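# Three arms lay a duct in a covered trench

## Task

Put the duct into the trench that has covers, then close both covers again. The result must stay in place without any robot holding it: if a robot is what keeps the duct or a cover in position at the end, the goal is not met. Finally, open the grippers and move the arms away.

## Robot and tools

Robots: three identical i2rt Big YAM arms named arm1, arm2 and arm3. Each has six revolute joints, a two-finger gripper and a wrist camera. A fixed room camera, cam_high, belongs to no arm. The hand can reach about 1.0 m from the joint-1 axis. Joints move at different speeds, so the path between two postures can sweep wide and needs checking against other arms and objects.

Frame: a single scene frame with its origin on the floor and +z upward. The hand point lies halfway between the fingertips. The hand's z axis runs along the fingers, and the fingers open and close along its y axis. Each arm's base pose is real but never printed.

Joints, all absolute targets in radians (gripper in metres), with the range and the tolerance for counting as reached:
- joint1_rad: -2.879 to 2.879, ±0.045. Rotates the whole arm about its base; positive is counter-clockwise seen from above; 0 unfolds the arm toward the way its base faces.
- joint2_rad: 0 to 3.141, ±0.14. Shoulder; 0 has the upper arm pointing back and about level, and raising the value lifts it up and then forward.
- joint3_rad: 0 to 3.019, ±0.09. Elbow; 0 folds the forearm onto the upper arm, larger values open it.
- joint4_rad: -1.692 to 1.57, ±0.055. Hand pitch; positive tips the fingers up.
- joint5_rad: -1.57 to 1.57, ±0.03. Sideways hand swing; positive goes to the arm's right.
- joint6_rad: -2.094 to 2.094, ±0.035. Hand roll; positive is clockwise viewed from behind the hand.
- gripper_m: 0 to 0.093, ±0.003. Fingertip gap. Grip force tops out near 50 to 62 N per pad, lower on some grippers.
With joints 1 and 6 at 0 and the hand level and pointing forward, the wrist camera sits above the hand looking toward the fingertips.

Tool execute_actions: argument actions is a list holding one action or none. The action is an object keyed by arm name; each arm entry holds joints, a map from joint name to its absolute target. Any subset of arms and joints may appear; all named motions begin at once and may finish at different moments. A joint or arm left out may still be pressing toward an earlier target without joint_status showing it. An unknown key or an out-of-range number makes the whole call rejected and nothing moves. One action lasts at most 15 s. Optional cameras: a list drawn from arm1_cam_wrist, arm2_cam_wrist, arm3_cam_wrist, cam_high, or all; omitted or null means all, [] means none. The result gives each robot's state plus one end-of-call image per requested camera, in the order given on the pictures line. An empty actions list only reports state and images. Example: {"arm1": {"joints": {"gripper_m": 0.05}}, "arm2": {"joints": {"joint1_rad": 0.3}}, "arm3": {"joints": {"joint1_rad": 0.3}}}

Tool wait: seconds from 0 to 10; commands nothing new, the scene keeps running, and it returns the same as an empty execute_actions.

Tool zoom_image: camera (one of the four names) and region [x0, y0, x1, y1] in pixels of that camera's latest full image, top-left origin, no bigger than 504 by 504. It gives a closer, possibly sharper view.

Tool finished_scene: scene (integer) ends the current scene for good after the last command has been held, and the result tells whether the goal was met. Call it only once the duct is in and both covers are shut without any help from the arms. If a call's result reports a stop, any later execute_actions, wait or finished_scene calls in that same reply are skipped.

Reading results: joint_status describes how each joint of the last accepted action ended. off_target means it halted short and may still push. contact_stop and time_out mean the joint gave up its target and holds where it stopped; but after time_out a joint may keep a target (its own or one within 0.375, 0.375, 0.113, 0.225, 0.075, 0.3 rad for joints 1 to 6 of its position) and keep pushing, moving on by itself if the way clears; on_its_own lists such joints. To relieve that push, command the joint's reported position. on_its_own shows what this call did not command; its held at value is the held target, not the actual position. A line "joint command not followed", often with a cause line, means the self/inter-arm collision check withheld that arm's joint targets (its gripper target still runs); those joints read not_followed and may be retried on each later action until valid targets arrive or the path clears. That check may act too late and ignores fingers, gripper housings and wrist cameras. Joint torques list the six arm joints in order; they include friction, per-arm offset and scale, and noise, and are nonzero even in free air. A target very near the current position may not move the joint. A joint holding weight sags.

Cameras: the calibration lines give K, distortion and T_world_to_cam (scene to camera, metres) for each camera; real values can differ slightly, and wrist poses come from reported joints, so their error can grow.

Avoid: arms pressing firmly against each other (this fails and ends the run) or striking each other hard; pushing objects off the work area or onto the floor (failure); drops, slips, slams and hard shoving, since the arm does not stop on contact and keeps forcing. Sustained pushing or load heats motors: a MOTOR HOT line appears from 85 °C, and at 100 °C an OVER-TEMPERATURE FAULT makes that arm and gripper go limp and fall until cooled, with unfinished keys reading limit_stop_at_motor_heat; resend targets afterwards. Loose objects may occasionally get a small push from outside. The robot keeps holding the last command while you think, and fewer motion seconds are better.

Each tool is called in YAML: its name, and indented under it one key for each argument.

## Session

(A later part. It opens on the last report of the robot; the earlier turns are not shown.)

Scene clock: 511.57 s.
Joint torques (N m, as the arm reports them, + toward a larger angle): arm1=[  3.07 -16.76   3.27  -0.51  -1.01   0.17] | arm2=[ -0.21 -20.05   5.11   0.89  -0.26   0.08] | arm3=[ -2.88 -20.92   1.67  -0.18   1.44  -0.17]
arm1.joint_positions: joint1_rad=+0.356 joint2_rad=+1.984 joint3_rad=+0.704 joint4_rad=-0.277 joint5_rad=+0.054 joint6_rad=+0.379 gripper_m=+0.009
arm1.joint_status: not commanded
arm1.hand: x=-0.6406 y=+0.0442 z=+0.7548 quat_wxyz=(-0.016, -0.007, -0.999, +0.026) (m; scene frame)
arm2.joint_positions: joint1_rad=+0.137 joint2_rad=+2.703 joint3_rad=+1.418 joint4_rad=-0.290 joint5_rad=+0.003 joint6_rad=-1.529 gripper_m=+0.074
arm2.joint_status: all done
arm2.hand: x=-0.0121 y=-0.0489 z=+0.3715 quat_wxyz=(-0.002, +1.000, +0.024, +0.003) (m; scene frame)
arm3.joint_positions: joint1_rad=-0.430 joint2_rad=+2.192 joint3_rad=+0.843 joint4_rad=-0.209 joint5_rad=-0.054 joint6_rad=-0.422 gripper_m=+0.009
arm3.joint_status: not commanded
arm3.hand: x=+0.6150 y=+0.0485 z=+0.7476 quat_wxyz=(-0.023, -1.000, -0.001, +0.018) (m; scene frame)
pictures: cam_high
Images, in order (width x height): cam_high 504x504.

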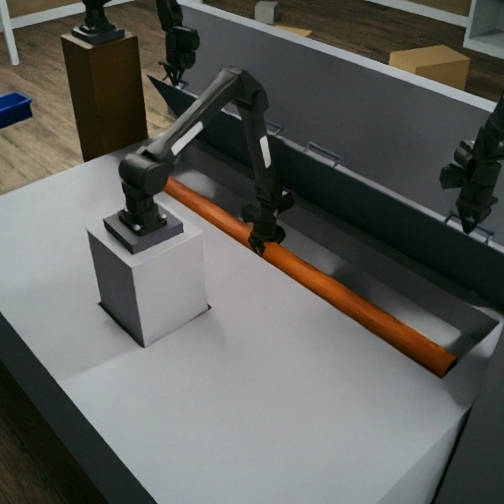

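execute_actions:
  actions:
    - {"arm2":{"joints":{"joint2_rad":2.692,"joint3_rad":1.420,"joint4_rad":-0.290,"gripper_m":0.093}}}
  cameras: ["cam_high", "arm2_cam_wrist"]

Scene clock: 515.93 s.
Joint torques (N m, as the arm reports them, + toward a larger angle): arm1=[  3.18 -16.73   3.23  -0.53  -1.     0.17] | arm2=[ -0.08 -20.61   2.14  -0.06  -0.28   0.07] | arm3=[ -2.92 -20.78   1.67  -0.17   1.43  -0.16]
arm1.joint_positions: joint1_rad=+0.356 joint2_rad=+1.984 joint3_rad=+0.704 joint4_rad=-0.277 joint5_rad=+0.054 joint6_rad=+0.379 gripper_m=+0.009
arm1.joint_status: not commanded
arm1.hand: x=-0.6406 y=+0.0442 z=+0.7548 quat_wxyz=(-0.016, -0.007, -0.999, +0.026) (m; scene frame)
arm2.joint_positions: joint1_rad=+0.137 joint2_rad=+2.703 joint3_rad=+1.417 joint4_rad=-0.290 joint5_rad=+0.003 joint6_rad=-1.529 gripper_m=+0.093
arm2.joint_status: all done
arm2.hand: x=-0.0121 y=-0.0494 z=+0.3714 quat_wxyz=(-0.001, +1.000, +0.024, +0.003) (m; scene frame)
arm3.joint_positions: joint1_rad=-0.430 joint2_rad=+2.192 joint3_rad=+0.843 joint4_rad=-0.209 joint5_rad=-0.054 joint6_rad=-0.422 gripper_m=+0.009
arm3.joint_status: not commanded
arm3.hand: x=+0.6150 y=+0.0485 z=+0.7476 quat_wxyz=(-0.023, -1.000, -0.001, +0.018) (m; scene frame)
pictures: arm2_cam_wrist, cam_high
camera_calibration (this result's frames):
arm2_cam_wrist: T_world_to_cam=[[-0.04701, 0.998665, -0.0214082, 0.054135], [0.810974, 0.05067, 0.582883, -0.195917], [0.58319, 0.0100398, -0.812274, 0.432957], [0, 0, 0, 1]] pos_world=[-0.0910675, -0.0484824, 0.467035]
Images, in order (width x height): arm2_cam_wrist 504x504, cam_high 504x504.

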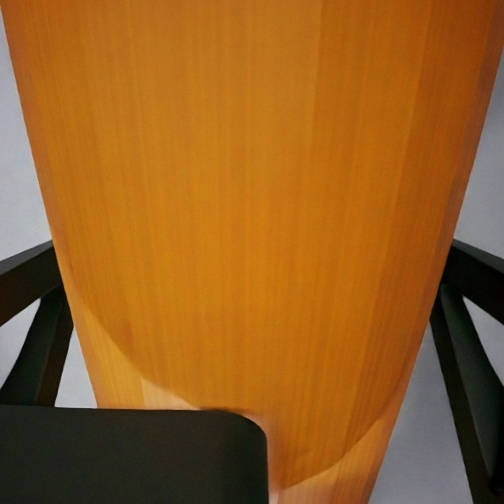

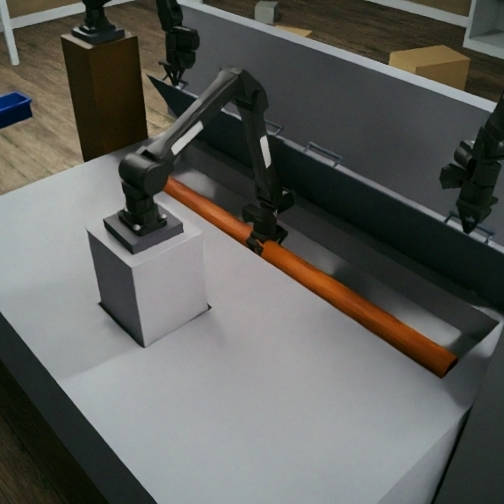

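execute_actions:
  actions:
    - {"arm2":{"joints":{"joint2_rad":2.455,"joint3_rad":1.225}}}
  cameras: ["cam_high"]

Scene clock: 525.97 s.
Joint torques (N m, as the arm reports them, + toward a larger angle): arm1=[  3.21 -16.92   3.28  -0.48  -1.01   0.18] | arm2=[ -0.17 -18.23   2.4   -0.16  -0.24   0.08] | arm3=[ -2.96 -21.03   1.66  -0.17   1.43  -0.16]
arm1.joint_positions: joint1_rad=+0.356 joint2_rad=+1.984 joint3_rad=+0.704 joint4_rad=-0.277 joint5_rad=+0.054 joint6_rad=+0.379 gripper_m=+0.009
arm1.joint_status: not commanded
arm1.hand: x=-0.6406 y=+0.0442 z=+0.7548 quat_wxyz=(-0.016, -0.007, -0.999, +0.026) (m; scene frame)
arm2.joint_positions: joint1_rad=+0.137 joint2_rad=+2.457 joint3_rad=+1.223 joint4_rad=-0.286 joint5_rad=+0.002 joint6_rad=-1.529 gripper_m=+0.093
arm2.joint_status: all done
arm2.hand: x=-0.0121 y=-0.0535 z=+0.4649 quat_wxyz=(-0.028, +0.999, +0.024, +0.001) (m; scene frame)
arm3.joint_positions: joint1_rad=-0.430 joint2_rad=+2.192 joint3_rad=+0.843 joint4_rad=-0.209 joint5_rad=-0.054 joint6_rad=-0.422 gripper_m=+0.009
arm3.joint_status: not commanded
arm3.hand: x=+0.6150 y=+0.0485 z=+0.7476 quat_wxyz=(-0.023, -1.000, -0.001, +0.018) (m; scene frame)
pictures: cam_high
Images, in order (width x height): cam_high 504x504.

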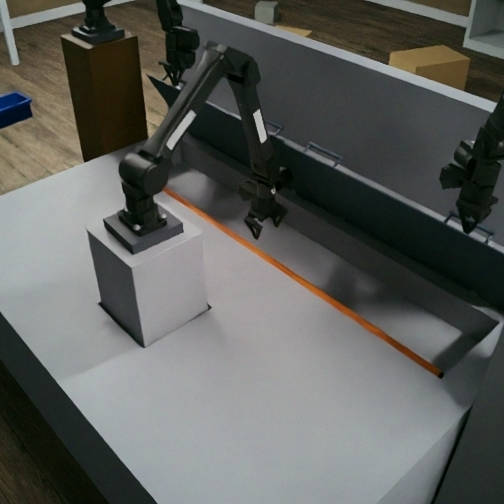

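execute_actions:
  actions:
    - {"arm1":{"joints":{"joint1_rad":0.288,"joint2_rad":1.987,"joint3_rad":0.701,"joint4_rad":-0.217,"joint6_rad":0.275}},"arm3":{"joints":{"joint1_rad":-0.385,"joint2_rad":2.170,"joint3_rad":0.835,"joint4_rad":-0.150,"joint6_rad":-0.355}},"arm2":{"joints":{"joint2_rad":2.065,"joint3_rad":0.835}}}
  cameras: ["cam_high"]

Scene clock: 540.27 s.
Joint torques (N m, as the arm reports them, + toward a larger angle): arm1=[  2.25 -18.16   2.58   0.92  -0.8   -0.11] | arm2=[ -0.21 -14.65   2.49   0.12  -0.25   0.09] | arm3=[ -2.11 -21.7    1.39   0.78   1.05  -0.03]
arm1.joint_positions: joint1_rad=+0.263 joint2_rad=+2.029 joint3_rad=+0.692 joint4_rad=-0.226 joint5_rad=+0.048 joint6_rad=+0.285 gripper_m=+0.009
arm1.joint_status: all done
arm1.hand: x=-0.6401 y=+0.0117 z=+0.7391 quat_wxyz=(-0.009, -0.007, -1.000, +0.026) (m; scene frame)
arm2.joint_positions: joint1_rad=+0.137 joint2_rad=+2.066 joint3_rad=+0.836 joint4_rad=-0.286 joint5_rad=+0.002 joint6_rad=-1.529 gripper_m=+0.093
arm2.joint_status: all done
arm2.hand: x=-0.0042 y=-0.1476 z=+0.5792 quat_wxyz=(-0.031, +0.999, +0.024, +0.001) (m; scene frame)
arm3.joint_positions: joint1_rad=-0.361 joint2_rad=+2.226 joint3_rad=+0.829 joint4_rad=-0.159 joint5_rad=-0.044 joint6_rad=-0.352 gripper_m=+0.009
arm3.joint_status: all done
arm3.hand: x=+0.6139 y=+0.0224 z=+0.7347 quat_wxyz=(-0.019, -1.000, +0.000, +0.016) (m; scene frame)
pictures: cam_high
Images, in order (width x height): cam_high 504x504.

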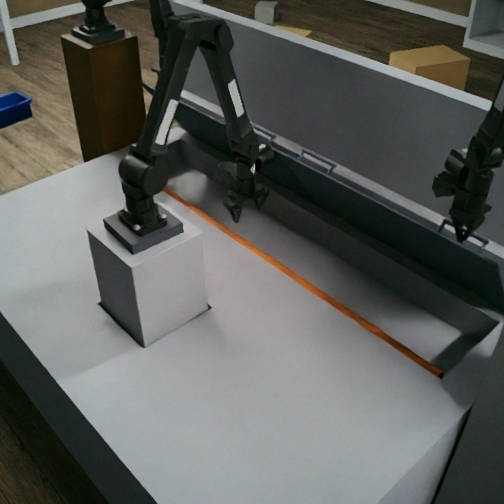

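execute_actions:
  actions:
    - {"arm1":{"joints":{"joint1_rad":0.128,"joint2_rad":2.090,"joint3_rad":0.702,"joint4_rad":-0.116,"joint6_rad":0.125}},"arm3":{"joints":{"joint1_rad":-0.244,"joint2_rad":2.268,"joint3_rad":0.836,"joint4_rad":-0.058,"joint6_rad":-0.218}},"arm2":{"joints":{"joint2_rad":1.70,"joint3_rad":0.47,"joint4_rad":-0.30}}}
  cameras: ["cam_high"]

Scene clock: 543.07 s.
Joint torques (N m, as the arm reports them, + toward a larger angle): arm1=[  2.12 -19.3    1.86   0.29  -0.41  -0.05] | arm2=[ -0.37 -10.06   2.6   -0.51  -0.27   0.09] | arm3=[ -2.3  -22.17   0.68   0.35   0.53  -0.05]
arm1.joint_positions: joint1_rad=+0.105 joint2_rad=+2.143 joint3_rad=+0.689 joint4_rad=-0.111 joint5_rad=+0.036 joint6_rad=+0.129 gripper_m=+0.009
arm1.joint_status: all done
arm1.hand: x=-0.6419 y=-0.0407 z=+0.7039 quat_wxyz=(-0.004, -0.008, -1.000, +0.021) (m; scene frame)
arm2.joint_positions: joint1_rad=+0.137 joint2_rad=+1.710 joint3_rad=+0.468 joint4_rad=-0.286 joint5_rad=+0.002 joint6_rad=-1.529 gripper_m=+0.093
arm2.joint_status: all done
arm2.hand: x=+0.0069 y=-0.2751 z=+0.6413 quat_wxyz=(-0.024, +0.999, +0.024, +0.002) (m; scene frame)
arm3.joint_positions: joint1_rad=-0.217 joint2_rad=+2.329 joint3_rad=+0.829 joint4_rad=-0.056 joint5_rad=-0.033 joint6_rad=-0.210 gripper_m=+0.009
arm3.joint_status: all done
arm3.hand: x=+0.6140 y=-0.0309 z=+0.6991 quat_wxyz=(-0.016, -1.000, -0.001, +0.012) (m; scene frame)
pictures: cam_high
Images, in order (width x height): cam_high 504x504.

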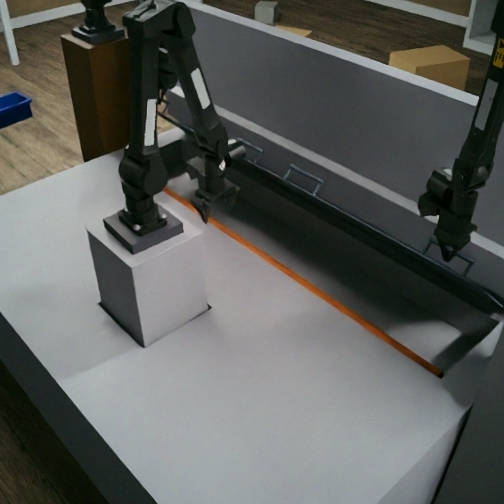

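execute_actions:
  actions:
    - {"arm1":{"joints":{"joint1_rad":-0.017,"joint2_rad":2.235,"joint3_rad":0.746,"joint4_rad":-0.008,"joint6_rad":-0.018}},"arm3":{"joints":{"joint1_rad":-0.114,"joint2_rad":2.400,"joint3_rad":0.881,"joint4_rad":0.033,"joint6_rad":-0.095}},"arm2":{"joints":{"joint2_rad":1.36,"joint3_rad":0.48,"joint4_rad":-0.45}}}
  cameras: ["cam_high"]

Scene clock: 550.20 s.
Joint torques (N m, as the arm reports them, + toward a larger angle): arm1=[  2.11 -21.05   0.5    0.61  -0.19  -0.02] | arm2=[ 0.13 -7.78  5.81 -0.14 -0.28  0.1 ] | arm3=[ -2.55 -23.38  -0.43   0.47   0.51  -0.11]
arm1.joint_positions: joint1_rad=-0.041 joint2_rad=+2.299 joint3_rad=+0.739 joint4_rad=-0.010 joint5_rad=+0.029 joint6_rad=-0.016 gripper_m=+0.009
arm1.joint_status: all done
arm1.hand: x=-0.6419 y=-0.0879 z=+0.6575 quat_wxyz=(+0.001, -0.008, -1.000, +0.019) (m; scene frame)
arm2.joint_positions: joint1_rad=+0.137 joint2_rad=+1.364 joint3_rad=+0.468 joint4_rad=-0.432 joint5_rad=+0.002 joint6_rad=-1.529 gripper_m=+0.093
arm2.joint_status: all done
arm2.hand: x=+0.0036 y=-0.2429 z=+0.7308 quat_wxyz=(-0.124, +0.992, +0.024, -0.005) (m; scene frame)
arm3.joint_positions: joint1_rad=-0.087 joint2_rad=+2.470 joint3_rad=+0.880 joint4_rad=+0.031 joint5_rad=-0.032 joint6_rad=-0.081 gripper_m=+0.009
arm3.joint_status: all done
arm3.hand: x=+0.6138 y=-0.0782 z=+0.6526 quat_wxyz=(-0.017, -1.000, -0.002, +0.008) (m; scene frame)
pictures: cam_high
Images, in order (width x height): cam_high 504x504.

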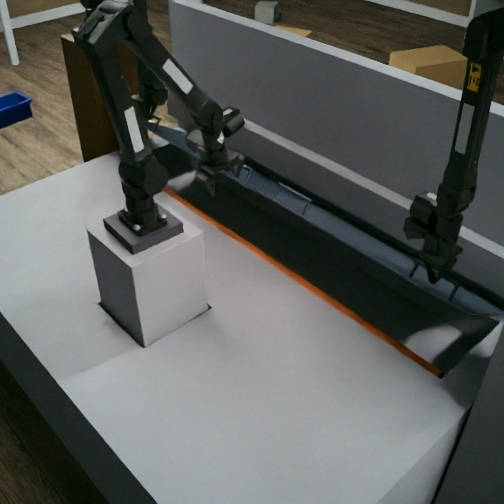

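execute_actions:
  actions:
    - {"arm1":{"joints":{"joint1_rad":-0.168,"joint2_rad":2.390,"joint3_rad":0.835,"joint4_rad":0.042,"joint5_rad":-0.065,"joint6_rad":-0.165}},"arm3":{"joints":{"joint1_rad":0.023,"joint2_rad":2.540,"joint3_rad":0.966,"joint4_rad":0.083,"joint5_rad":0.072,"joint6_rad":0.040}},"arm2":{"joints":{"joint2_rad":1.05,"joint3_rad":0.48,"joint4_rad":-0.60}}}
  cameras: ["cam_high"]

Scene clock: 553.43 s.
Joint torques (N m, as the arm reports them, + toward a larger angle): arm1=[  1.26 -22.92  -0.87   0.6   -0.4   -0.08] | arm2=[-0.15 -4.63  7.3   0.09 -0.24  0.11] | arm3=[ -2.24 -24.37  -1.35   0.52   0.91  -0.12]
arm1.joint_positions: joint1_rad=-0.183 joint2_rad=+2.465 joint3_rad=+0.836 joint4_rad=+0.040 joint5_rad=-0.050 joint6_rad=-0.160 gripper_m=+0.009
arm1.joint_status: all done
arm1.hand: x=-0.6416 y=-0.1219 z=+0.6050 quat_wxyz=(+0.006, -0.007, -1.000, -0.022) (m; scene frame)
arm2.joint_positions: joint1_rad=+0.137 joint2_rad=+1.051 joint3_rad=+0.468 joint4_rad=-0.582 joint5_rad=+0.002 joint6_rad=-1.529 gripper_m=+0.093
arm2.joint_status: all done
arm2.hand: x=+0.0033 y=-0.2430 z=+0.8092 quat_wxyz=(-0.204, +0.979, +0.023, -0.010) (m; scene frame)
arm3.joint_positions: joint1_rad=+0.050 joint2_rad=+2.618 joint3_rad=+0.971 joint4_rad=+0.080 joint5_rad=+0.051 joint6_rad=+0.055 gripper_m=+0.009
arm3.joint_status: all done
arm3.hand: x=+0.6137 y=-0.1125 z=+0.6020 quat_wxyz=(+0.024, -1.000, -0.002, +0.005) (m; scene frame)
pictures: cam_high
Images, in order (width x height): cam_high 504x504.

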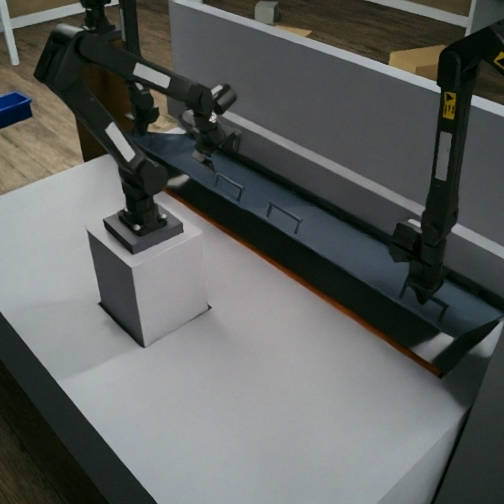

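execute_actions:
  actions:
    - {"arm1":{"joints":{"joint1_rad":-0.322,"joint2_rad":2.525,"joint3_rad":0.968,"joint4_rad":-0.015,"joint5_rad":-0.210,"joint6_rad":-0.325}},"arm3":{"joints":{"joint1_rad":0.178,"joint2_rad":2.668,"joint3_rad":1.095,"joint4_rad":0.043,"joint5_rad":0.220,"joint6_rad":0.203}}}
  cameras: ["cam_high"]

Scene clock: 555.50 s.
Joint torques (N m, as the arm reports them, + toward a larger angle): arm1=[ -0.52 -24.59  -1.15   0.05  -0.24  -0.21] | arm2=[-0.42 -4.94  7.34  0.13 -0.23  0.11] | arm3=[ -0.23 -26.71  -1.81   0.     0.64   0.09]
arm1.joint_positions: joint1_rad=-0.314 joint2_rad=+2.613 joint3_rad=+0.970 joint4_rad=-0.007 joint5_rad=-0.202 joint6_rad=-0.306 gripper_m=+0.009
arm1.joint_status: all done
arm1.hand: x=-0.6394 y=-0.1412 z=+0.5578 quat_wxyz=(+0.008, -0.004, -0.995, -0.104) (m; scene frame)
arm2.joint_positions: joint1_rad=+0.137 joint2_rad=+1.051 joint3_rad=+0.468 joint4_rad=-0.582 joint5_rad=+0.002 joint6_rad=-1.529 gripper_m=+0.093
arm2.joint_status: not commanded
arm2.hand: x=+0.0033 y=-0.2430 z=+0.8092 quat_wxyz=(-0.204, +0.979, +0.023, -0.010) (m; scene frame)
arm3.joint_positions: joint1_rad=+0.181 joint2_rad=+2.761 joint3_rad=+1.105 joint4_rad=+0.049 joint5_rad=+0.208 joint6_rad=+0.197 gripper_m=+0.009
arm3.joint_status: all done
arm3.hand: x=+0.6117 y=-0.1332 z=+0.5530 quat_wxyz=(+0.104, -0.995, +0.001, +0.003) (m; scene frame)
pictures: cam_high
Images, in order (width x height): cam_high 504x504.

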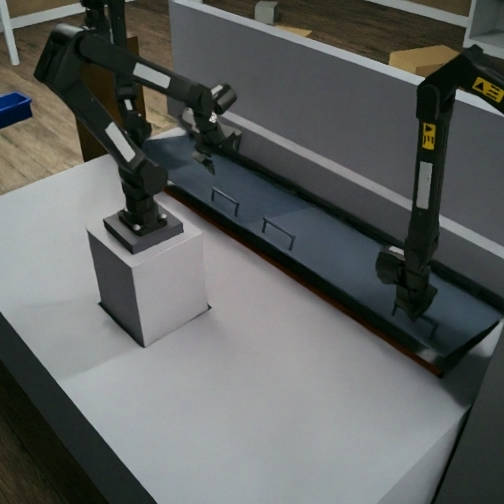

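execute_actions:
  actions:
    - {"arm1":{"joints":{"joint1_rad":-0.397,"joint2_rad":2.640,"joint3_rad":1.095,"joint4_rad":-0.090,"joint5_rad":-0.320,"joint6_rad":-0.415}},"arm3":{"joints":{"joint1_rad":0.261,"joint2_rad":2.782,"joint3_rad":1.222,"joint4_rad":-0.024,"joint5_rad":0.335,"joint6_rad":0.296}}}
  cameras: ["cam_high"]

Scene clock: 558.07 s.
Joint torques (N m, as the arm reports them, + toward a larger angle): arm1=[ -0.54 -25.45  -0.78  -0.45  -0.74  -0.23] | arm2=[-0.41 -4.34  7.41  0.07 -0.23  0.14] | arm3=[  0.24 -26.83  -1.51  -0.52   1.03   0.12]
arm1.joint_positions: joint1_rad=-0.386 joint2_rad=+2.729 joint3_rad=+1.092 joint4_rad=-0.076 joint5_rad=-0.301 joint6_rad=-0.394 gripper_m=+0.009
arm1.joint_status: all done
arm1.hand: x=-0.6390 y=-0.1499 z=+0.5208 quat_wxyz=(+0.010, -0.002, -0.987, -0.161) (m; scene frame)
arm2.joint_positions: joint1_rad=+0.137 joint2_rad=+1.051 joint3_rad=+0.468 joint4_rad=-0.582 joint5_rad=+0.002 joint6_rad=-1.529 gripper_m=+0.093
arm2.joint_status: not commanded
arm2.hand: x=+0.0033 y=-0.2430 z=+0.8092 quat_wxyz=(-0.204, +0.979, +0.023, -0.010) (m; scene frame)
arm3.joint_positions: joint1_rad=+0.259 joint2_rad=+2.875 joint3_rad=+1.228 joint4_rad=-0.010 joint5_rad=+0.316 joint6_rad=+0.285 gripper_m=+0.009
arm3.joint_status: all done
arm3.hand: x=+0.6121 y=-0.1431 z=+0.5150 quat_wxyz=(+0.162, -0.987, +0.002, +0.003) (m; scene frame)
pictures: cam_high
Images, in order (width x height): cam_high 504x504.

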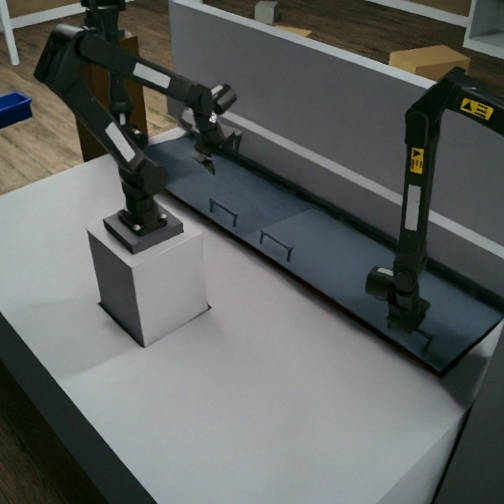

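execute_actions:
  actions:
    - {"arm1":{"joints":{"joint1_rad":-0.424,"joint2_rad":2.700,"joint3_rad":1.158,"joint4_rad":-0.125,"joint5_rad":-0.348,"joint6_rad":-0.440}},"arm3":{"joints":{"joint1_rad":0.290,"joint2_rad":2.842,"joint3_rad":1.288,"joint4_rad":-0.055,"joint5_rad":0.363,"joint6_rad":0.330}}}
  cameras: []

Scene clock: 561.17 s.
Joint torques (N m, as the arm reports them, + toward a larger angle): arm1=[ -0.46 -25.24  -0.35  -0.44  -0.63  -0.19] | arm2=[-0.27 -4.64  7.34  0.04 -0.27  0.1 ] | arm3=[  0.71 -26.26  -1.1   -0.48   0.95   0.15]
arm1.joint_positions: joint1_rad=-0.408 joint2_rad=+2.781 joint3_rad=+1.150 joint4_rad=-0.110 joint5_rad=-0.331 joint6_rad=-0.425 gripper_m=+0.009
arm1.joint_status: all done
arm1.hand: x=-0.6388 y=-0.1530 z=+0.5039 quat_wxyz=(+0.012, -0.002, -0.984, -0.180) (m; scene frame)
arm2.joint_positions: joint1_rad=+0.137 joint2_rad=+1.051 joint3_rad=+0.468 joint4_rad=-0.582 joint5_rad=+0.002 joint6_rad=-1.529 gripper_m=+0.093
arm2.joint_status: not commanded
arm2.hand: x=+0.0033 y=-0.2430 z=+0.8092 quat_wxyz=(-0.204, +0.979, +0.023, -0.010) (m; scene frame)
arm3.joint_positions: joint1_rad=+0.283 joint2_rad=+2.925 joint3_rad=+1.289 joint4_rad=-0.043 joint5_rad=+0.347 joint6_rad=+0.317 gripper_m=+0.009
arm3.joint_status: all done
arm3.hand: x=+0.6113 y=-0.1472 z=+0.4976 quat_wxyz=(+0.179, -0.984, +0.003, +0.002) (m; scene frame)
pictures: none
No camera images: the call's "cameras" was empty. Leave "cameras" out to get every camera's image.

execute_actions:
  actions:
    - {"arm1":{"joints":{"joint1_rad":-0.442,"joint2_rad":2.752,"joint3_rad":1.208,"joint4_rad":-0.155,"joint5_rad":-0.374,"joint6_rad":-0.462}},"arm3":{"joints":{"joint1_rad":0.311,"joint2_rad":2.895,"joint3_rad":1.340,"joint4_rad":-0.085,"joint5_rad":0.390,"joint6_rad":0.358}}}
  cameras: []

Scene clock: 563.57 s.
Joint torques (N m, as the arm reports them, + toward a larger angle): arm1=[ -0.56 -24.77  -0.68  -0.67  -0.71  -0.17] | arm2=[-0.26 -4.52  7.38  0.1  -0.24  0.1 ] | arm3=[  0.89 -25.81  -1.37  -0.66   0.99   0.18]
arm1.joint_positions: joint1_rad=-0.425 joint2_rad=+2.829 joint3_rad=+1.202 joint4_rad=-0.138 joint5_rad=-0.356 joint6_rad=-0.448 gripper_m=+0.009
arm1.joint_status: all done
arm1.hand: x=-0.6388 y=-0.1550 z=+0.4880 quat_wxyz=(+0.013, -0.002, -0.981, -0.196) (m; scene frame)
arm2.joint_positions: joint1_rad=+0.137 joint2_rad=+1.051 joint3_rad=+0.468 joint4_rad=-0.582 joint5_rad=+0.002 joint6_rad=-1.529 gripper_m=+0.093
arm2.joint_status: not commanded
arm2.hand: x=+0.0033 y=-0.2430 z=+0.8092 quat_wxyz=(-0.204, +0.979, +0.023, -0.010) (m; scene frame)
arm3.joint_positions: joint1_rad=+0.301 joint2_rad=+2.972 joint3_rad=+1.344 joint4_rad=-0.070 joint5_rad=+0.374 joint6_rad=+0.342 gripper_m=+0.009
arm3.joint_status: all done
arm3.hand: x=+0.6116 y=-0.1495 z=+0.4815 quat_wxyz=(+0.194, -0.981, +0.004, +0.001) (m; scene frame)
pictures: none
No camera images: the call's "cameras" was empty. Leave "cameras" out to get every camera's image.

execute_actions:
  actions:
    - {"arm1":{"joints":{"joint1_rad":-0.454,"joint2_rad":2.792,"joint3_rad":1.234,"joint4_rad":-0.175,"joint5_rad":-0.394,"joint6_rad":-0.478}},"arm3":{"joints":{"joint1_rad":0.322,"joint2_rad":2.935,"joint3_rad":1.366,"joint4_rad":-0.103,"joint5_rad":0.410,"joint6_rad":0.372}}}
  cameras: ["cam_high"]

Scene clock: 566.10 s.
Joint torques (N m, as the arm reports them, + toward a larger angle): arm1=[ -0.62 -22.73  -0.21  -0.64  -0.56  -0.17] | arm2=[-0.24 -4.69  7.3   0.13 -0.27  0.12] | arm3=[  0.77 -23.99  -1.16  -0.76   0.95   0.18]
arm1.joint_positions: joint1_rad=-0.437 joint2_rad=+2.846 joint3_rad=+1.224 joint4_rad=-0.159 joint5_rad=-0.380 joint6_rad=-0.465 gripper_m=+0.009
arm1.joint_status: all done
arm1.hand: x=-0.6393 y=-0.1547 z=+0.4836 quat_wxyz=(+0.013, -0.002, -0.978, -0.210) (m; scene frame)
arm2.joint_positions: joint1_rad=+0.137 joint2_rad=+1.051 joint3_rad=+0.468 joint4_rad=-0.582 joint5_rad=+0.002 joint6_rad=-1.529 gripper_m=+0.093
arm2.joint_status: not commanded
arm2.hand: x=+0.0033 y=-0.2430 z=+0.8092 quat_wxyz=(-0.204, +0.979, +0.023, -0.010) (m; scene frame)
arm3.joint_positions: joint1_rad=+0.312 joint2_rad=+2.993 joint3_rad=+1.369 joint4_rad=-0.086 joint5_rad=+0.394 joint6_rad=+0.356 gripper_m=+0.009
arm3.joint_status: all done
arm3.hand: x=+0.6125 y=-0.1496 z=+0.4750 quat_wxyz=(+0.206, -0.979, +0.004, +0.002) (m; scene frame)
pictures: cam_high
Images, in order (width x height): cam_high 504x504.

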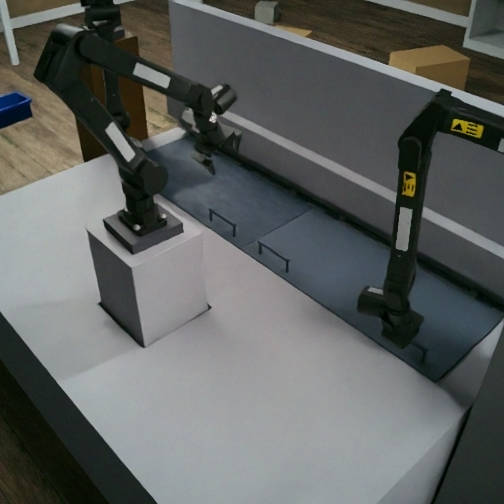

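execute_actions:
  actions:
    - {"arm1":{"joints":{"joint1_rad":-0.458,"joint2_rad":2.832,"joint3_rad":1.244,"joint4_rad":-0.185,"joint5_rad":-0.400,"joint6_rad":-0.482}},"arm3":{"joints":{"joint1_rad":0.326,"joint2_rad":2.975,"joint3_rad":1.378,"joint4_rad":-0.112,"joint5_rad":0.418,"joint6_rad":0.378}}}
  cameras: ["arm1_cam_wrist", "arm3_cam_wrist"]

Scene clock: 568.23 s.
Joint torques (N m, as the arm reports them, + toward a larger angle): arm1=[ -0.42 -19.23   0.02  -0.41  -0.38  -0.13] | arm2=[-0.02 -4.59  7.36  0.05 -0.25  0.12] | arm3=[  0.81 -20.55  -0.78  -0.57   0.78   0.17]
arm1.joint_positions: joint1_rad=-0.441 joint2_rad=+2.850 joint3_rad=+1.232 joint4_rad=-0.175 joint5_rad=-0.392 joint6_rad=-0.473 gripper_m=+0.009
arm1.joint_status: all done
arm1.hand: x=-0.6397 y=-0.1542 z=+0.4833 quat_wxyz=(+0.014, -0.002, -0.976, -0.218) (m; scene frame)
arm2.joint_positions: joint1_rad=+0.137 joint2_rad=+1.051 joint3_rad=+0.468 joint4_rad=-0.582 joint5_rad=+0.002 joint6_rad=-1.529 gripper_m=+0.093
arm2.joint_status: not commanded
arm2.hand: x=+0.0033 y=-0.2430 z=+0.8092 quat_wxyz=(-0.204, +0.979, +0.023, -0.010) (m; scene frame)
arm3.joint_positions: joint1_rad=+0.317 joint2_rad=+2.997 joint3_rad=+1.376 joint4_rad=-0.100 joint5_rad=+0.407 joint6_rad=+0.364 gripper_m=+0.009
arm3.joint_status: all done
arm3.hand: x=+0.6128 y=-0.1492 z=+0.4748 quat_wxyz=(+0.213, -0.977, +0.004, +0.000) (m; scene frame)
pictures: arm1_cam_wrist, arm3_cam_wrist
camera_calibration (this result's frames):
arm1_cam_wrist: T_world_to_cam=[[0.00586186, -0.90665, -0.421842, 0.0702361], [-0.792721, -0.261359, 0.550713, -0.807634], [-0.609556, 0.331175, -0.720253, 0.137273], [0, 0, 0, 1]] pos_world=[-0.556965, -0.192864, 0.573274]
arm3_cam_wrist: T_world_to_cam=[[-0.00185341, 0.905979, 0.423318, -0.0615611], [0.819942, -0.24095, 0.519267, -0.780834], [0.572443, 0.348059, -0.742404, 0.174277], [0, 0, 0, 1]] pos_world=[0.540361, -0.193028, 0.560905]
Images, in order (width x height): arm1_cam_wrist 504x504, arm3_cam_wrist 504x504.

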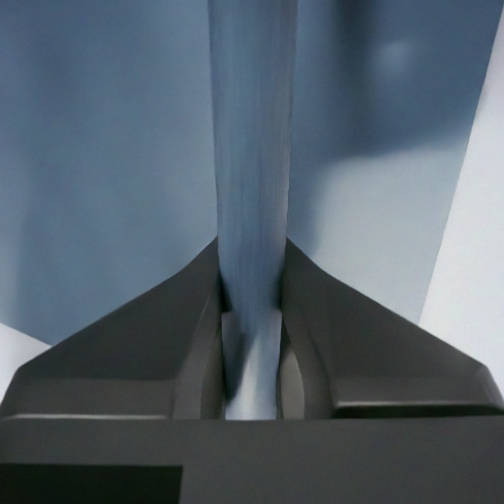

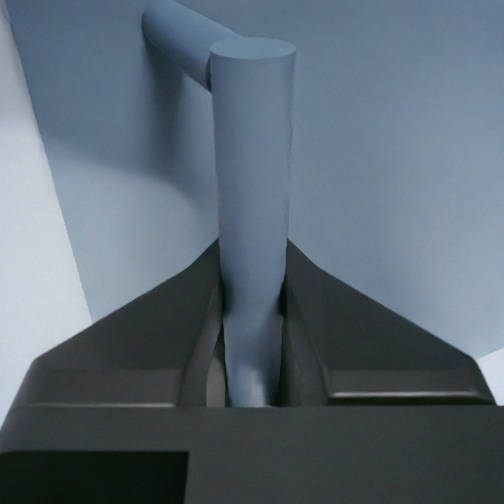

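execute_actions:
  actions:
    - {"arm1":{"joints":{"joint2_rad":2.848,"gripper_m":0.055}},"arm3":{"joints":{"joint2_rad":2.993,"gripper_m":0.055}}}
  cameras: ["arm1_cam_wrist", "arm3_cam_wrist", "cam_high"]

Scene clock: 569.83 s.
Joint torques (N m, as the arm reports them, + toward a larger angle): arm1=[ -0.56 -17.95  -0.26  -0.31  -0.26  -0.13] | arm2=[-0.23 -4.94  7.3   0.03 -0.24  0.15] | arm3=[  0.91 -19.    -0.8   -0.45   0.4    0.14]
arm1.joint_positions: joint1_rad=-0.442 joint2_rad=+2.851 joint3_rad=+1.237 joint4_rad=-0.176 joint5_rad=-0.395 joint6_rad=-0.473 gripper_m=+0.055
arm1.joint_status: all done
arm1.hand: x=-0.6373 y=-0.1550 z=+0.4830 quat_wxyz=(+0.012, -0.002, -0.976, -0.219) (m; scene frame)
arm2.joint_positions: joint1_rad=+0.137 joint2_rad=+1.051 joint3_rad=+0.468 joint4_rad=-0.582 joint5_rad=+0.002 joint6_rad=-1.529 gripper_m=+0.093
arm2.joint_status: not commanded
arm2.hand: x=+0.0033 y=-0.2430 z=+0.8092 quat_wxyz=(-0.204, +0.979, +0.023, -0.010) (m; scene frame)
arm3.joint_positions: joint1_rad=+0.317 joint2_rad=+2.997 joint3_rad=+1.376 joint4_rad=-0.103 joint5_rad=+0.416 joint6_rad=+0.368 gripper_m=+0.055
arm3.joint_status: all done
arm3.hand: x=+0.6133 y=-0.1477 z=+0.4753 quat_wxyz=(+0.218, -0.976, +0.005, +0.001) (m; scene frame)
pictures: arm1_cam_wrist, arm3_cam_wrist, cam_high
camera_calibration (this result's frames):
arm1_cam_wrist: T_world_to_cam=[[0.00613602, -0.905848, -0.423559, 0.0705212], [-0.795218, -0.26123, 0.547162, -0.805654], [-0.606292, 0.333464, -0.72195, 0.142031], [0, 0, 0, 1]] pos_world=[-0.554992, -0.193942, 0.573232]
arm3_cam_wrist: T_world_to_cam=[[0.000846012, 0.901941, 0.431858, -0.0693929], [0.819905, -0.247864, 0.516061, -0.780563], [0.572498, 0.353646, -0.739716, 0.173339], [0, 0, 0, 1]] pos_world=[0.54081, -0.192185, 0.561007]
Images, in order (width x height): arm1_cam_wrist 504x504, arm3_cam_wrist 504x504, cam_high 504x504.

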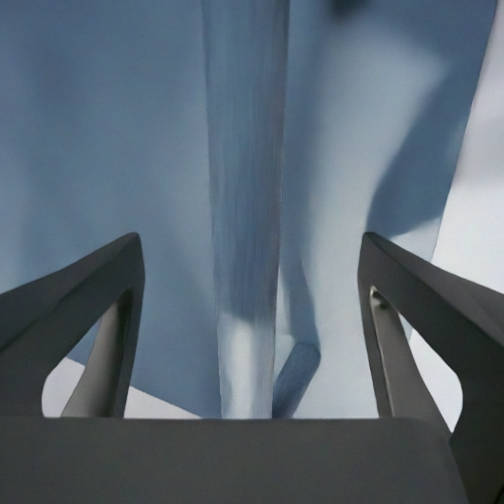

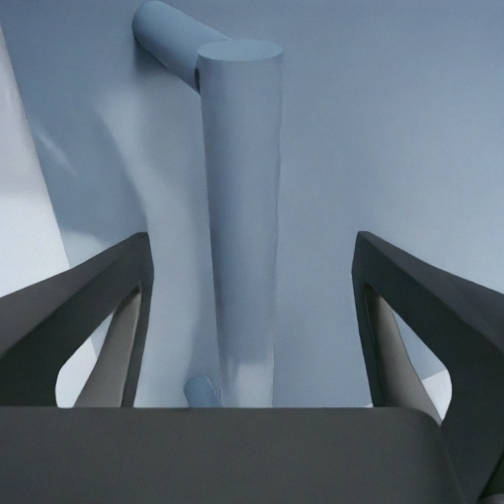

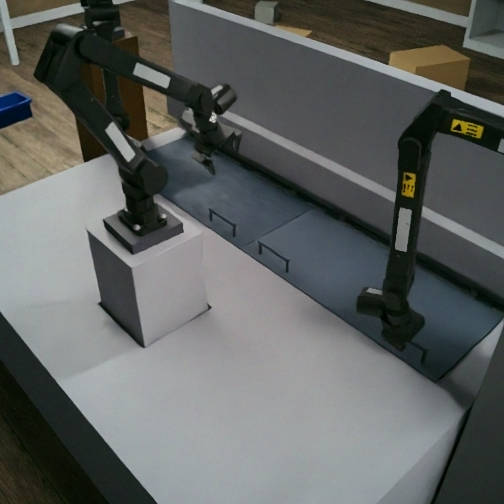

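execute_actions:
  actions:
    - {"arm1":{"joints":{"joint1_rad":-0.507,"joint2_rad":2.712,"joint3_rad":1.158,"joint4_rad":-0.265,"joint5_rad":-0.380,"joint6_rad":-0.530}},"arm3":{"joints":{"joint1_rad":0.376,"joint2_rad":2.855,"joint3_rad":1.295,"joint4_rad":-0.190,"joint5_rad":0.402,"joint6_rad":0.427}}}
  cameras: ["arm1_cam_wrist", "arm3_cam_wrist", "cam_high"]

Scene clock: 572.50 s.
Joint torques (N m, as the arm reports them, + toward a larger angle): arm1=[  0.15 -18.33  -0.65  -0.26   0.03  -0.14] | arm2=[-0.07 -4.91  7.4  -0.08 -0.22  0.11] | arm3=[  0.24 -18.91  -0.61  -0.31   0.21   0.14]
arm1.joint_positions: joint1_rad=-0.503 joint2_rad=+2.713 joint3_rad=+1.158 joint4_rad=-0.260 joint5_rad=-0.384 joint6_rad=-0.520 gripper_m=+0.055
arm1.joint_status: all done
arm1.hand: x=-0.6374 y=-0.1798 z=+0.5357 quat_wxyz=(+0.013, -0.011, -0.975, -0.220) (m; scene frame)
arm2.joint_positions: joint1_rad=+0.137 joint2_rad=+1.051 joint3_rad=+0.468 joint4_rad=-0.582 joint5_rad=+0.002 joint6_rad=-1.529 gripper_m=+0.093
arm2.joint_status: not commanded
arm2.hand: x=+0.0033 y=-0.2430 z=+0.8092 quat_wxyz=(-0.204, +0.979, +0.023, -0.010) (m; scene frame)
arm3.joint_positions: joint1_rad=+0.371 joint2_rad=+2.852 joint3_rad=+1.297 joint4_rad=-0.185 joint5_rad=+0.403 joint6_rad=+0.417 gripper_m=+0.055
arm3.joint_status: all done
arm3.hand: x=+0.5988 y=-0.1758 z=+0.5306 quat_wxyz=(+0.215, -0.977, +0.002, +0.003) (m; scene frame)
pictures: arm1_cam_wrist, arm3_cam_wrist, cam_high
camera_calibration (this result's frames):
arm1_cam_wrist: T_world_to_cam=[[-0.0113574, -0.904924, -0.425421, 0.0604143], [-0.795718, -0.249472, 0.551902, -0.841772], [-0.60556, 0.344783, -0.717231, 0.188265], [0, 0, 0, 1]] pos_world=[-0.555121, -0.220239, 0.625307]
arm3_cam_wrist: T_world_to_cam=[[-0.00454274, 0.904567, 0.426308, -0.0613734], [0.823109, -0.238708, 0.515277, -0.804106], [0.567866, 0.353238, -0.743472, 0.237201], [0, 0, 0, 1]] pos_world=[0.526889, -0.220219, 0.616854]
Images, in order (width x height): arm1_cam_wrist 504x504, arm3_cam_wrist 504x504, cam_high 504x504.

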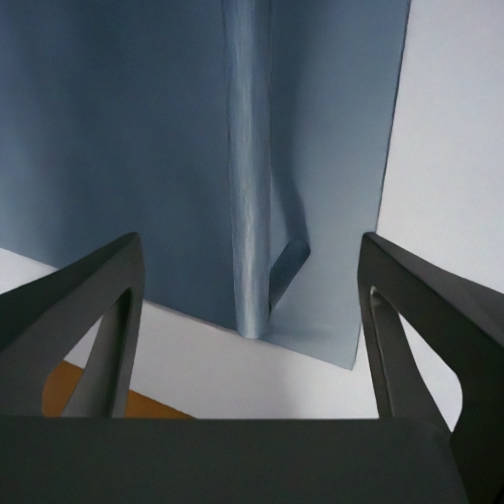

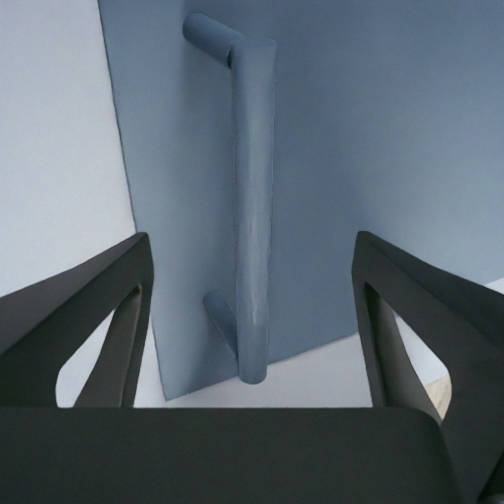

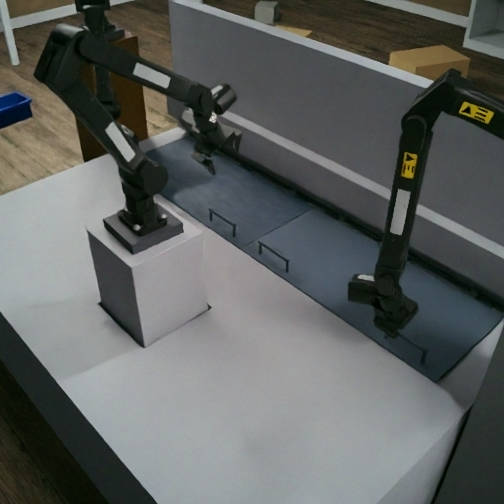

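execute_actions:
  actions:
    - {"arm1":{"joints":{"joint1_rad":-0.38,"joint2_rad":1.98,"joint3_rad":0.78,"joint4_rad":-0.38,"joint5_rad":-0.12,"joint6_rad":-0.28}},"arm3":{"joints":{"joint1_rad":0.28,"joint2_rad":2.08,"joint3_rad":0.85,"joint4_rad":-0.33,"joint5_rad":0.12,"joint6_rad":0.28}}}

Scene clock: 579.30 s.
Joint torques (N m, as the arm reports them, + toward a larger angle): arm1=[  0.11 -14.71   2.49   0.5    0.23   0.06] | arm2=[-0.27 -4.92  7.36  0.16 -0.26  0.12] | arm3=[  0.22 -15.63   2.2    0.23  -0.03  -0.07]
arm1.joint_positions: joint1_rad=-0.373 joint2_rad=+1.979 joint3_rad=+0.789 joint4_rad=-0.379 joint5_rad=-0.124 joint6_rad=-0.290 gripper_m=+0.055
arm1.joint_status: all done
arm1.hand: x=-0.6106 y=-0.1858 z=+0.7700 quat_wxyz=(-0.021, -0.037, -0.998, -0.055) (m; scene frame)
arm2.joint_positions: joint1_rad=+0.137 joint2_rad=+1.051 joint3_rad=+0.468 joint4_rad=-0.582 joint5_rad=+0.002 joint6_rad=-1.529 gripper_m=+0.093
arm2.joint_status: not commanded
arm2.hand: x=+0.0033 y=-0.2430 z=+0.8092 quat_wxyz=(-0.204, +0.979, +0.023, -0.010) (m; scene frame)
arm3.joint_positions: joint1_rad=+0.277 joint2_rad=+2.074 joint3_rad=+0.851 joint4_rad=-0.327 joint5_rad=+0.122 joint6_rad=+0.290 gripper_m=+0.055
arm3.joint_status: all done
arm3.hand: x=+0.5805 y=-0.1927 z=+0.7936 quat_wxyz=(+0.054, -0.998, +0.002, +0.028) (m; scene frame)
pictures: arm1_cam_wrist, arm2_cam_wrist, arm3_cam_wrist, cam_high
camera_calibration (this result's frames):
arm1_cam_wrist: T_world_to_cam=[[-0.0559298, -0.992797, -0.105953, -0.134586], [-0.832747, -0.0121593, 0.55352, -0.931043], [-0.550821, 0.11919, -0.826069, 0.449889], [0, 0, 0, 1]] pos_world=[-0.535042, -0.19856, 0.872731]
arm2_cam_wrist: T_world_to_cam=[[-0.0420328, 0.924744, 0.378261, -0.0837866], [0.831714, -0.177394, 0.526102, -0.463336], [0.553612, 0.336718, -0.761666, 0.820048], [0, 0, 0, 1]] pos_world=[-0.0721468, -0.280837, 0.900058]
arm3_cam_wrist: T_world_to_cam=[[-0.00104688, 0.993186, 0.116539, 0.102665], [0.851361, -0.060249, 0.521109, -0.915257], [0.52458, 0.0997625, -0.845496, 0.506319], [0, 0, 0, 1]] pos_world=[0.513716, -0.207621, 0.893075]
Images, in order (width x height): arm1_cam_wrist 504x504, arm2_cam_wrist 504x504, arm3_cam_wrist 504x504, cam_high 504x504.

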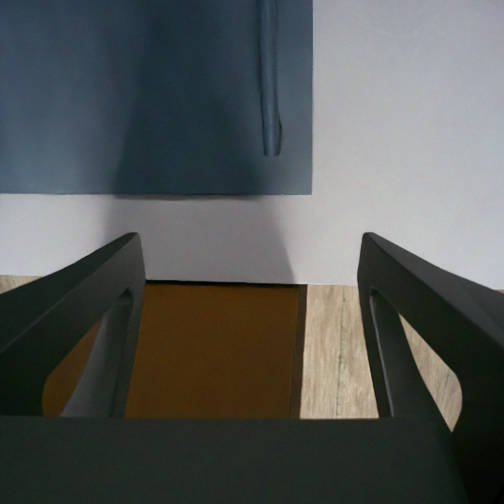

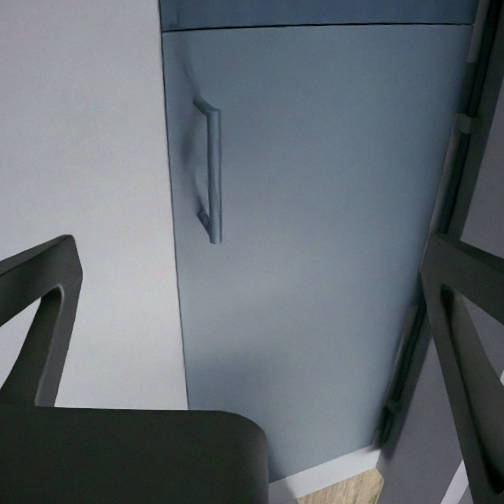

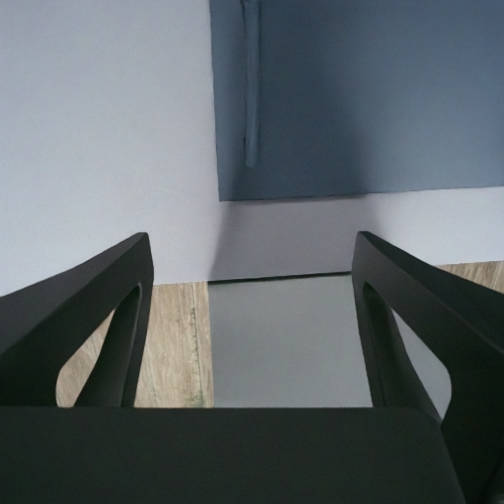

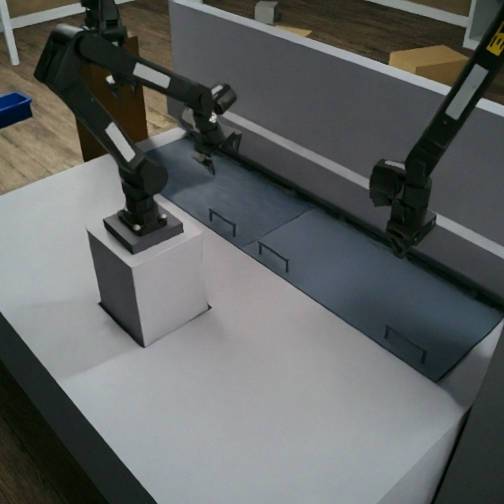

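zoom_image:
  camera: "cam_high"
  region: [190, 190, 504, 400]

zoom_image:
  camera: "cam_high"
  region: [120, 120, 340, 290]

Region (190, 190, 504, 400) of cam_high's 504x504 image, scaled by 1.605, with more detail than that image has; it fills the top 337 rows of this view, and the rest is white.

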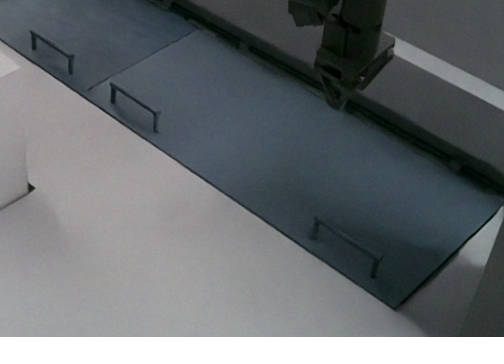

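Region (120, 120, 340, 290) of cam_high's 504x504 image, scaled by 2.291, with more detail than that image has; it fills the top 389 rows of this view, and the rest is white.

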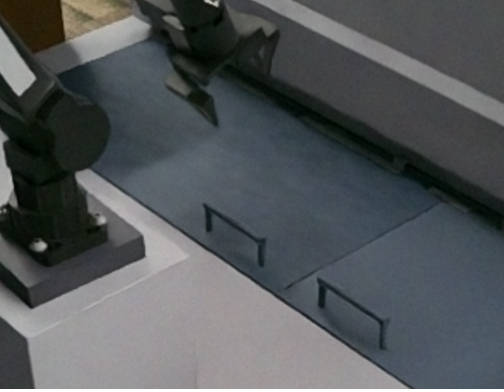

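execute_actions:
  actions:
    - {"arm1":{"joints":{"joint1_rad":-0.30,"joint2_rad":1.50,"joint3_rad":0.50,"joint4_rad":-0.52,"joint5_rad":-0.05,"joint6_rad":-0.15}},"arm3":{"joints":{"joint1_rad":0.22,"joint2_rad":1.58,"joint3_rad":0.55,"joint4_rad":-0.50,"joint5_rad":0.05,"joint6_rad":0.15}}}
  cameras: ["cam_high"]

Scene clock: 585.33 s.
Joint torques (N m, as the arm reports them, + toward a larger angle): arm1=[ 0.88 -8.93  4.38  0.56  0.27  0.04] | arm2=[ 0.15 -4.62  7.43  0.16 -0.25  0.1 ] | arm3=[ -0.54 -10.11   3.67   0.2   -0.1   -0.07]
arm1.joint_positions: joint1_rad=-0.304 joint2_rad=+1.502 joint3_rad=+0.505 joint4_rad=-0.518 joint5_rad=-0.055 joint6_rad=-0.160 gripper_m=+0.055
arm1.joint_status: all done
arm1.hand: x=-0.6953 y=-0.1447 z=+0.8647 quat_wxyz=(-0.033, -0.067, -0.997, -0.016) (m; scene frame)
arm2.joint_positions: joint1_rad=+0.137 joint2_rad=+1.051 joint3_rad=+0.468 joint4_rad=-0.582 joint5_rad=+0.002 joint6_rad=-1.529 gripper_m=+0.093
arm2.joint_status: not commanded
arm2.hand: x=+0.0033 y=-0.2430 z=+0.8092 quat_wxyz=(-0.204, +0.979, +0.023, -0.010) (m; scene frame)
arm3.joint_positions: joint1_rad=+0.227 joint2_rad=+1.579 joint3_rad=+0.549 joint4_rad=-0.496 joint5_rad=+0.052 joint6_rad=+0.160 gripper_m=+0.055
arm3.joint_status: all done
arm3.hand: x=+0.6754 y=-0.1612 z=+0.9033 quat_wxyz=(+0.020, -0.999, -0.037, +0.028) (m; scene frame)
pictures: cam_high
Images, in order (width x height): cam_high 504x504.

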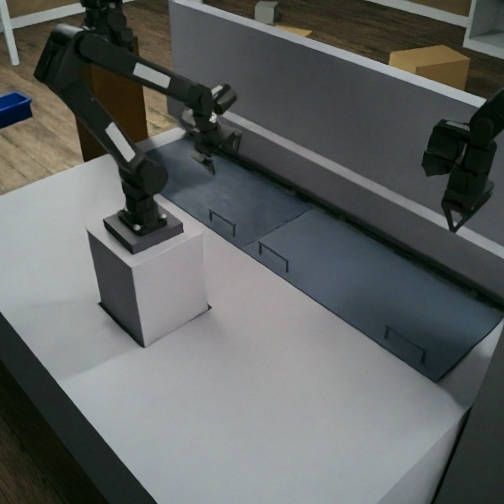

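The duct is in the trench, both covers are shut flush, and all three arms have let go and moved clear.

finished_scene:
  scene: 2

The scene is finished: the task was done.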